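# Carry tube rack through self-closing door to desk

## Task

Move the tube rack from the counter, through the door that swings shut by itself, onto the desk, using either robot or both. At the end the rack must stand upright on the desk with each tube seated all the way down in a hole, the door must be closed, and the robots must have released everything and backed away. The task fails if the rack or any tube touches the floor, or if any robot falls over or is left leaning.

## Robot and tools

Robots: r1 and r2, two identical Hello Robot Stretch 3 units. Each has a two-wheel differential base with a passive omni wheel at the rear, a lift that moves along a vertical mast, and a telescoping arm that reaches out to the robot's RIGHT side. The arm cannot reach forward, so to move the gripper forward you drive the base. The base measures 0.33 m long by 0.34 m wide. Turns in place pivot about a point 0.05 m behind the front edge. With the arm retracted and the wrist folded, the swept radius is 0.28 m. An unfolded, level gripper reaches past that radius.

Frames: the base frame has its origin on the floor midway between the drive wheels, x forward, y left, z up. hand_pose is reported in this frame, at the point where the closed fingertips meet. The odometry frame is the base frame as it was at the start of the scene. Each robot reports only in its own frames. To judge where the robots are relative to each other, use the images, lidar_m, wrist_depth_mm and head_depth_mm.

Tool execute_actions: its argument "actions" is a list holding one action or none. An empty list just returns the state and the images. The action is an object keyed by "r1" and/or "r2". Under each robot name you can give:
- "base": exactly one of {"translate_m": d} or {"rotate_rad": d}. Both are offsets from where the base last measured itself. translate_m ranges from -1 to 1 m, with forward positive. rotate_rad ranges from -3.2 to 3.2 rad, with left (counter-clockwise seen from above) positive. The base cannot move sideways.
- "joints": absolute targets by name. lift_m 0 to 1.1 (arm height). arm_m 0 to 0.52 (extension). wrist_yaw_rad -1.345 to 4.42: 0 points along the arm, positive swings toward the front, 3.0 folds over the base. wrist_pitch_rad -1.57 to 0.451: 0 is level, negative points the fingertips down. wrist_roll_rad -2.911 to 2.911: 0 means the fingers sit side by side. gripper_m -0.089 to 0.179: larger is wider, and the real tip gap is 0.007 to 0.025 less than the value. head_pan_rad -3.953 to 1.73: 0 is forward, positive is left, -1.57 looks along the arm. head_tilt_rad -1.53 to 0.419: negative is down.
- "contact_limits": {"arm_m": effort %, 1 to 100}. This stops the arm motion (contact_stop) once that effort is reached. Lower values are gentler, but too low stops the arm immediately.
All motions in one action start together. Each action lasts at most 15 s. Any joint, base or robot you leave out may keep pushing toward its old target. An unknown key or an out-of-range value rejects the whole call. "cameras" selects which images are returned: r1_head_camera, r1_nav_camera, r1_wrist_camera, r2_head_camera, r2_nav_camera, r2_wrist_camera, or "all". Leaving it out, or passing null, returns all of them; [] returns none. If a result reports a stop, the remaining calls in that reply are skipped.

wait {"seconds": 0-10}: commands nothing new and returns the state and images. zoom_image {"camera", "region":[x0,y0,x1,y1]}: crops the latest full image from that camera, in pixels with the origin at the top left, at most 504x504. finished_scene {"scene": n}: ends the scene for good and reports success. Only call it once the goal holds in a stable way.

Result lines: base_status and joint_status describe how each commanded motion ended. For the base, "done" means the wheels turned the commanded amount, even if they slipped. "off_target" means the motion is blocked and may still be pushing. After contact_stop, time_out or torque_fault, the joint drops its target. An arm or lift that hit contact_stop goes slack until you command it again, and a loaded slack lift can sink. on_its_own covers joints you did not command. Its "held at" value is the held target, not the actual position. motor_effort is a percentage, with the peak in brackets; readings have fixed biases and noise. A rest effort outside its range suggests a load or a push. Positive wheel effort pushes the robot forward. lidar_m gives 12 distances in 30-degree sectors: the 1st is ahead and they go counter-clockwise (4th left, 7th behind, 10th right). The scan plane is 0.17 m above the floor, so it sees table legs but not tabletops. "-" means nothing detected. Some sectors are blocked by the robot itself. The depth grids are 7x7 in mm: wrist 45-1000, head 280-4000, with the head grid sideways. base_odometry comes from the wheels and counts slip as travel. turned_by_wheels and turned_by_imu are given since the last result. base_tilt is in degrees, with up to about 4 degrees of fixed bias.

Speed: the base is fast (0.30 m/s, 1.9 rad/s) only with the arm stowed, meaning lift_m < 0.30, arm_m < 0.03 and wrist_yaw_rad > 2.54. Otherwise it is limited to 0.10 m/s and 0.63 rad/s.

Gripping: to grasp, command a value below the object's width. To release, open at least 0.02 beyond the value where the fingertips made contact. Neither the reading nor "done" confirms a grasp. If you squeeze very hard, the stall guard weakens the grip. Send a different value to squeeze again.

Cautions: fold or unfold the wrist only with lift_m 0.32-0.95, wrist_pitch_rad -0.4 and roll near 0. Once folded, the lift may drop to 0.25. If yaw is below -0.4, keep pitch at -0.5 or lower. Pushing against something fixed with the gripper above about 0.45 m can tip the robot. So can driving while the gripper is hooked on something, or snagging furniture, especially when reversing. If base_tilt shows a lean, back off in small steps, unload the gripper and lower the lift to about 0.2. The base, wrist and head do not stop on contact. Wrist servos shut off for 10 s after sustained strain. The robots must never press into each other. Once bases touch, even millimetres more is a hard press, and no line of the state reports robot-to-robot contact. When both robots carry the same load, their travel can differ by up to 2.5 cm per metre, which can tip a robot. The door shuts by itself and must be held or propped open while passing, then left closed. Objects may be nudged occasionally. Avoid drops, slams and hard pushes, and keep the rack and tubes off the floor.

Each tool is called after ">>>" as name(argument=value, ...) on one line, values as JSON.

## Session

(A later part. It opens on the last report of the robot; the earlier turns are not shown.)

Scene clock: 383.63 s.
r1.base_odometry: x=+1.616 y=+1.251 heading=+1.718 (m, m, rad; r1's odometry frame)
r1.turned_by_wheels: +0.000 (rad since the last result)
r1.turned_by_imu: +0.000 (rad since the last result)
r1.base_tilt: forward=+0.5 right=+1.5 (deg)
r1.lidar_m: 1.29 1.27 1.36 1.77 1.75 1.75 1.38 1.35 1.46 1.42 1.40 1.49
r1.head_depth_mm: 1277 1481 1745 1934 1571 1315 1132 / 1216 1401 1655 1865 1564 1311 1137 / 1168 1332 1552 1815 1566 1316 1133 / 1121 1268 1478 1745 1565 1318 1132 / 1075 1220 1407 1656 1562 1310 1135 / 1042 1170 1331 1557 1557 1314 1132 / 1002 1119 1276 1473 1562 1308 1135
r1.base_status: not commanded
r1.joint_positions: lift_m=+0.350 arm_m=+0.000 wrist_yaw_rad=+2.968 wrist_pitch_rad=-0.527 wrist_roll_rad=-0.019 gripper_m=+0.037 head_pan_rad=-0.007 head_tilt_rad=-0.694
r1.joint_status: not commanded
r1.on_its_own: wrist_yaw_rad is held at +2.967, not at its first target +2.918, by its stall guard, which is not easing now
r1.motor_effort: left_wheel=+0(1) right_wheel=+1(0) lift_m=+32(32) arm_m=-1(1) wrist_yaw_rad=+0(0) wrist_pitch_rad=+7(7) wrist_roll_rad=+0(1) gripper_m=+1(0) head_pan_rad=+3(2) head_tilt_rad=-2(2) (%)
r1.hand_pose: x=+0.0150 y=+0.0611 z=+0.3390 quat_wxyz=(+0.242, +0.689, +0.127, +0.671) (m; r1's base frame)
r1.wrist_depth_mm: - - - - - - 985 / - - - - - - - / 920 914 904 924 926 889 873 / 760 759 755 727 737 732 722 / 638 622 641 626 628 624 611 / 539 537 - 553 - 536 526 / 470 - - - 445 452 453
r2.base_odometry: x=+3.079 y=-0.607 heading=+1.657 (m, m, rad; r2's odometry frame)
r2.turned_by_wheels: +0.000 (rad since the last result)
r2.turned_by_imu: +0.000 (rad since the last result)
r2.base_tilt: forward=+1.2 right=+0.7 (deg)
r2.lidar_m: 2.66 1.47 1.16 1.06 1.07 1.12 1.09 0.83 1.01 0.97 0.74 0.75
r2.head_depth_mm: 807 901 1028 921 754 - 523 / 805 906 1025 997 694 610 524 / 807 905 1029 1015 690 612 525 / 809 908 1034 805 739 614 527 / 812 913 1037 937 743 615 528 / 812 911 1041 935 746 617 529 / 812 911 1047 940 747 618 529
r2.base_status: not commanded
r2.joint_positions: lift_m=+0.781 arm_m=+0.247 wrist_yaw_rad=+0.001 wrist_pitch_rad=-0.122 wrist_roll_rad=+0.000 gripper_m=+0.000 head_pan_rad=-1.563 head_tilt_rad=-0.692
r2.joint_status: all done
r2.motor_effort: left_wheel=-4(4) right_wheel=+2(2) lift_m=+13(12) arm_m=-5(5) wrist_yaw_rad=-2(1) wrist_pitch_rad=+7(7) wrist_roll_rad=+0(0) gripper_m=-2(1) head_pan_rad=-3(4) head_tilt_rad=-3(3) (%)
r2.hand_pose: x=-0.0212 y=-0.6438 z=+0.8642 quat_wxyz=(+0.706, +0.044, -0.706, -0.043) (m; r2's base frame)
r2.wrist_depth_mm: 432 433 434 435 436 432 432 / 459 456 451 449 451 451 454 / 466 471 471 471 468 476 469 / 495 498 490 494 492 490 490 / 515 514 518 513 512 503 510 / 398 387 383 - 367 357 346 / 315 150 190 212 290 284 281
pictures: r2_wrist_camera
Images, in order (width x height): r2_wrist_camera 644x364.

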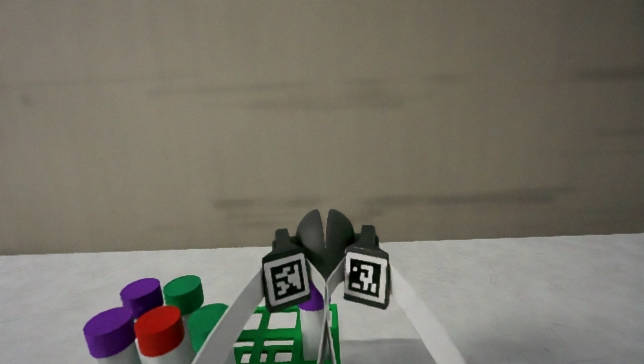

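>>> execute_actions(actions=[{"r2":{"joints":{"lift_m":0.757}}}], cameras=["r2_wrist_camera"])

Scene clock: 387.13 s.
r1.base_odometry: x=+1.616 y=+1.251 heading=+1.718 (m, m, rad; r1's odometry frame)
r1.turned_by_wheels: +0.000 (rad since the last result)
r1.turned_by_imu: +0.000 (rad since the last result)
r1.base_tilt: forward=+0.6 right=+1.6 (deg)
r1.lidar_m: 1.29 1.27 1.36 1.77 1.75 1.75 1.38 1.35 1.46 1.42 1.40 1.49
r1.head_depth_mm: 1269 1481 1752 1920 1556 1316 1135 / 1220 1406 1654 1860 1565 1318 1132 / 1170 1336 1554 1816 1558 1315 1129 / 1121 1279 1479 1750 1568 1314 1135 / 1077 1222 1396 1655 1555 1315 1133 / 1042 1172 1334 1567 1564 1310 1132 / 1005 1124 1279 1483 1549 1309 1125
r1.base_status: not commanded
r1.joint_positions: lift_m=+0.350 arm_m=+0.000 wrist_yaw_rad=+2.968 wrist_pitch_rad=-0.527 wrist_roll_rad=-0.019 gripper_m=+0.037 head_pan_rad=-0.007 head_tilt_rad=-0.694
r1.joint_status: not commanded
r1.on_its_own: wrist_yaw_rad is held at +2.967, not at its first target +2.918, by its stall guard, which is not easing now
r1.motor_effort: left_wheel=+0(1) right_wheel=+0(0) lift_m=+32(32) arm_m=-1(1) wrist_yaw_rad=-1(1) wrist_pitch_rad=+7(7) wrist_roll_rad=+0(0) gripper_m=+1(1) head_pan_rad=+2(2) head_tilt_rad=-2(3) (%)
r1.hand_pose: x=+0.0150 y=+0.0611 z=+0.3390 quat_wxyz=(+0.242, +0.689, +0.127, +0.671) (m; r1's base frame)
r1.wrist_depth_mm: - - - - - - - / - - - - - - - / 967 956 939 930 948 931 890 / 768 745 735 740 742 729 721 / 636 637 622 619 624 608 606 / 535 550 - 560 - 533 520 / 459 - - - 447 462 462
r2.base_odometry: x=+3.079 y=-0.607 heading=+1.657 (m, m, rad; r2's odometry frame)
r2.turned_by_wheels: +0.000 (rad since the last result)
r2.turned_by_imu: +0.000 (rad since the last result)
r2.base_tilt: forward=+1.2 right=+0.8 (deg)
r2.lidar_m: 2.66 1.46 1.16 1.06 1.07 1.13 1.09 0.83 1.01 0.97 0.74 0.75
r2.head_depth_mm: 806 904 1026 927 753 - - / 806 904 1026 956 - 612 524 / 811 910 1029 1000 - 612 526 / 808 910 1033 804 741 615 527 / 815 911 1037 932 742 615 527 / 813 911 1036 939 748 618 529 / 814 916 1042 938 746 619 529
r2.base_status: not commanded
r2.joint_positions: lift_m=+0.758 arm_m=+0.247 wrist_yaw_rad=+0.001 wrist_pitch_rad=-0.057 wrist_roll_rad=+0.000 gripper_m=+0.000 head_pan_rad=-1.563 head_tilt_rad=-0.692
r2.joint_status: all done
r2.motor_effort: left_wheel=-4(4) right_wheel=+2(2) lift_m=+8(13) arm_m=-5(5) wrist_yaw_rad=-1(1) wrist_pitch_rad=-15(15) wrist_roll_rad=+0(0) gripper_m=-2(2) head_pan_rad=-3(3) head_tilt_rad=-3(4) (%)
r2.hand_pose: x=-0.0212 y=-0.6468 z=+0.8579 quat_wxyz=(+0.707, +0.021, -0.707, -0.020) (m; r2's base frame)
r2.wrist_depth_mm: 441 445 442 445 449 446 440 / 466 454 454 456 456 453 450 / 471 471 468 473 471 467 469 / 487 482 489 494 491 476 490 / 505 507 501 503 502 508 491 / 421 182 402 - 378 375 356 / 315 145 185 209 293 285 280
pictures: r2_wrist_camera
Images, in order (width x height): r2_wrist_camera 644x364.

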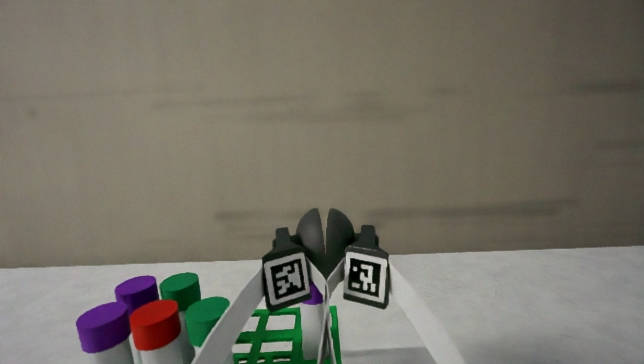

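Pressed. Withdraw and check.

>>> execute_actions(actions=[{"r2":{"joints":{"lift_m":0.85}}}], cameras=[])

>>> execute_actions(actions=[{"r2":{"joints":{"arm_m":0.0,"lift_m":0.74,"head_pan_rad":1.2,"head_tilt_rad":-0.2}}}], cameras=["r2_wrist_camera","r2_nav_camera"])

Scene clock: 392.50 s.
r1.base_odometry: x=+1.616 y=+1.251 heading=+1.718 (m, m, rad; r1's odometry frame)
r1.turned_by_wheels: +0.000 (rad since the last result)
r1.turned_by_imu: +0.000 (rad since the last result)
r1.base_tilt: forward=+0.6 right=+1.6 (deg)
r1.lidar_m: 1.28 1.27 1.37 1.77 1.75 1.75 1.38 1.35 1.46 1.42 1.40 1.50
r1.head_depth_mm: 1270 1474 1744 1929 1561 1316 1129 / 1213 1399 1650 1858 1557 1318 1134 / 1170 1334 1552 1808 1574 1316 1131 / 1121 1280 1477 1757 1566 1310 1138 / 1082 1218 1399 1655 1560 1311 1131 / 1039 1169 1338 1561 1565 1314 1134 / 999 1119 1279 1478 1560 1317 1132
r1.base_status: not commanded
r1.joint_positions: lift_m=+0.350 arm_m=+0.000 wrist_yaw_rad=+2.968 wrist_pitch_rad=-0.527 wrist_roll_rad=-0.019 gripper_m=+0.037 head_pan_rad=-0.007 head_tilt_rad=-0.694
r1.joint_status: not commanded
r1.on_its_own: wrist_yaw_rad is held at +2.967, not at its first target +2.918, by its stall guard, which is not easing now
r1.motor_effort: left_wheel=+0(0) right_wheel=+0(1) lift_m=+32(32) arm_m=-2(1) wrist_yaw_rad=+1(1) wrist_pitch_rad=+7(7) wrist_roll_rad=+0(1) gripper_m=+1(0) head_pan_rad=+2(3) head_tilt_rad=-2(2) (%)
r1.hand_pose: x=+0.0150 y=+0.0611 z=+0.3390 quat_wxyz=(+0.242, +0.689, +0.127, +0.671) (m; r1's base frame)
r1.wrist_depth_mm: - - - - - - 991 / - - - - - - - / 941 958 935 907 907 862 885 / 758 730 731 751 739 725 724 / 630 636 639 625 625 601 609 / 533 542 - 548 - 526 524 / 471 - - - 446 459 457
r2.base_odometry: x=+3.079 y=-0.607 heading=+1.657 (m, m, rad; r2's odometry frame)
r2.turned_by_wheels: +0.000 (rad since the last result)
r2.turned_by_imu: -0.001 (rad since the last result)
r2.base_tilt: forward=+1.2 right=+0.7 (deg)
r2.lidar_m: 2.66 1.47 1.16 1.06 1.07 1.12 1.09 0.83 1.01 0.97 0.74 0.75
r2.head_depth_mm: 806 900 1024 - - 595 518 / 807 905 1007 - 716 613 524 / 810 903 1008 - 717 614 525 / 811 912 1033 793 740 615 525 / 810 910 1040 931 741 616 527 / 811 912 1035 939 745 618 528 / 814 915 1042 938 745 620 529
r2.base_status: not commanded
r2.joint_positions: lift_m=+0.849 arm_m=+0.247 wrist_yaw_rad=+0.001 wrist_pitch_rad=-0.118 wrist_roll_rad=+0.000 gripper_m=+0.000 head_pan_rad=-1.563 head_tilt_rad=-0.692
r2.joint_status: all done
r2.motor_effort: left_wheel=-4(4) right_wheel=+2(2) lift_m=+30(31) arm_m=-4(4) wrist_yaw_rad=-1(1) wrist_pitch_rad=+6(15) wrist_roll_rad=+0(0) gripper_m=-1(2) head_pan_rad=-3(3) head_tilt_rad=-3(4) (%)
r2.hand_pose: x=-0.0212 y=-0.6439 z=+0.9342 quat_wxyz=(+0.706, +0.042, -0.706, -0.041) (m; r2's base frame)
r2.wrist_depth_mm: 434 436 437 430 425 433 433 / 455 449 457 450 452 450 448 / 470 462 468 466 478 467 473 / 492 496 495 497 497 495 497 / 518 510 514 504 510 511 522 / 529 530 536 - 478 462 462 / 405 397 393 385 382 375 362
pictures: none
No camera images: the call's "cameras" was empty. Leave "cameras" out to get every camera's image.

Scene clock: 395.53 s.
r1.base_odometry: x=+1.616 y=+1.251 heading=+1.718 (m, m, rad; r1's odometry frame)
r1.turned_by_wheels: +0.000 (rad since the last result)
r1.turned_by_imu: +0.000 (rad since the last result)
r1.base_tilt: forward=+0.6 right=+1.6 (deg)
r1.lidar_m: 1.29 1.27 1.36 1.76 1.75 1.75 1.38 1.35 1.46 1.42 1.40 1.50
r1.head_depth_mm: 1274 1470 1742 1938 1562 1310 1129 / 1210 1399 1646 1866 1569 1319 1137 / 1168 1335 1553 1815 1562 1317 1131 / 1120 1273 1476 1742 1562 1320 1138 / 1083 1222 1412 1642 1568 1316 1136 / 1038 1174 1335 1565 1565 1323 1135 / 1005 1126 1270 1474 1562 1315 1128
r1.base_status: not commanded
r1.joint_positions: lift_m=+0.350 arm_m=+0.000 wrist_yaw_rad=+2.968 wrist_pitch_rad=-0.527 wrist_roll_rad=-0.019 gripper_m=+0.037 head_pan_rad=-0.007 head_tilt_rad=-0.694
r1.joint_status: not commanded
r1.on_its_own: wrist_yaw_rad is held at +2.967, not at its first target +2.918, by its stall guard, which is not easing now
r1.motor_effort: left_wheel=-1(1) right_wheel=+0(0) lift_m=+32(32) arm_m=-1(1) wrist_yaw_rad=+0(1) wrist_pitch_rad=+7(7) wrist_roll_rad=+0(0) gripper_m=+1(0) head_pan_rad=+2(2) head_tilt_rad=-2(2) (%)
r1.hand_pose: x=+0.0150 y=+0.0611 z=+0.3390 quat_wxyz=(+0.242, +0.689, +0.127, +0.671) (m; r1's base frame)
r1.wrist_depth_mm: - - - - - - - / - - - - - - - / 949 932 929 938 929 903 897 / 764 750 748 754 725 705 729 / 624 639 649 621 637 601 611 / 547 542 - 548 - 522 528 / 462 - - - 443 461 456
r2.base_odometry: x=+3.079 y=-0.607 heading=+1.657 (m, m, rad; r2's odometry frame)
r2.turned_by_wheels: +0.000 (rad since the last result)
r2.turned_by_imu: +0.000 (rad since the last result)
r2.base_tilt: forward=+1.2 right=+0.8 (deg)
r2.lidar_m: 2.66 1.47 1.16 1.06 1.07 1.13 1.09 0.83 1.01 0.97 0.74 0.75
r2.head_depth_mm: 1117 1163 1222 1262 1322 1378 1445 / 1072 1114 1153 1204 1255 1296 1359 / 1113 1149 1193 1238 1275 1339 1390 / 1065 1105 1147 1183 1233 1274 1338 / 1032 1060 1101 1139 1183 1225 1279 / 988 1026 1056 1093 1134 1177 1216 / 961 987 1019 1053 1084 1127 1163
r2.base_status: not commanded
r2.joint_positions: lift_m=+0.741 arm_m=+0.000 wrist_yaw_rad=+0.001 wrist_pitch_rad=-0.119 wrist_roll_rad=+0.000 gripper_m=+0.000 head_pan_rad=+1.193 head_tilt_rad=-0.211
r2.joint_status: all done
r2.motor_effort: left_wheel=-3(4) right_wheel=+2(2) lift_m=+12(27) arm_m=-5(1) wrist_yaw_rad=-1(1) wrist_pitch_rad=+6(6) wrist_roll_rad=+0(0) gripper_m=-1(2) head_pan_rad=+3(35) head_tilt_rad=+4(30) (%)
r2.hand_pose: x=-0.0212 y=-0.3969 z=+0.8249 quat_wxyz=(+0.706, +0.043, -0.706, -0.042) (m; r2's base frame)
r2.wrist_depth_mm: 640 662 649 656 645 664 656 / 697 676 673 676 672 659 679 / 691 698 687 698 706 701 700 / 725 727 423 596 639 616 580 / 472 455 417 423 414 397 387 / 335 326 325 - 305 296 291 / 258 255 248 248 243 234 231
pictures: r2_nav_camera (sideways: a quarter turn counterclockwise sets it upright), r2_wrist_camera
Images, in order (width x height): r2_nav_camera 672x504, r2_wrist_camera 644x364.

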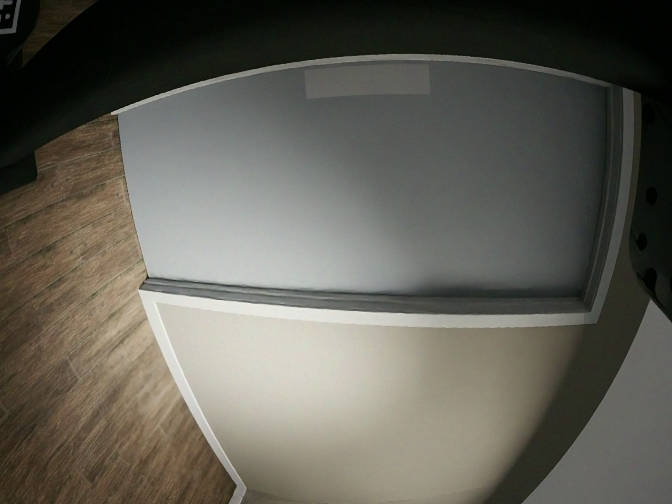

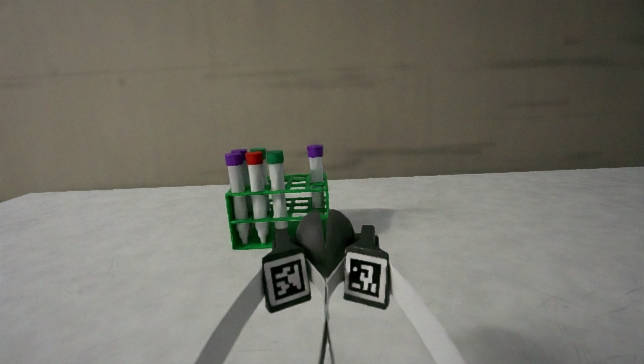

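>>> zoom_image(camera="r2_wrist_camera", region=[200, 130, 360, 260])

Region (200, 130, 360, 260) of r2_wrist_camera's 644x364 image, scaled by 3.150; it fills the top 410 rows of this view, and the rest is white.

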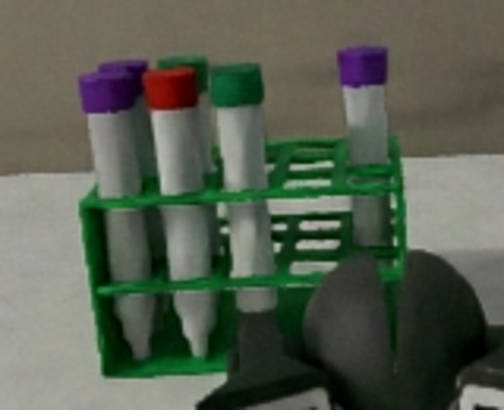

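>>> finished_scene(scene=2)

The scene is finished: the task was done.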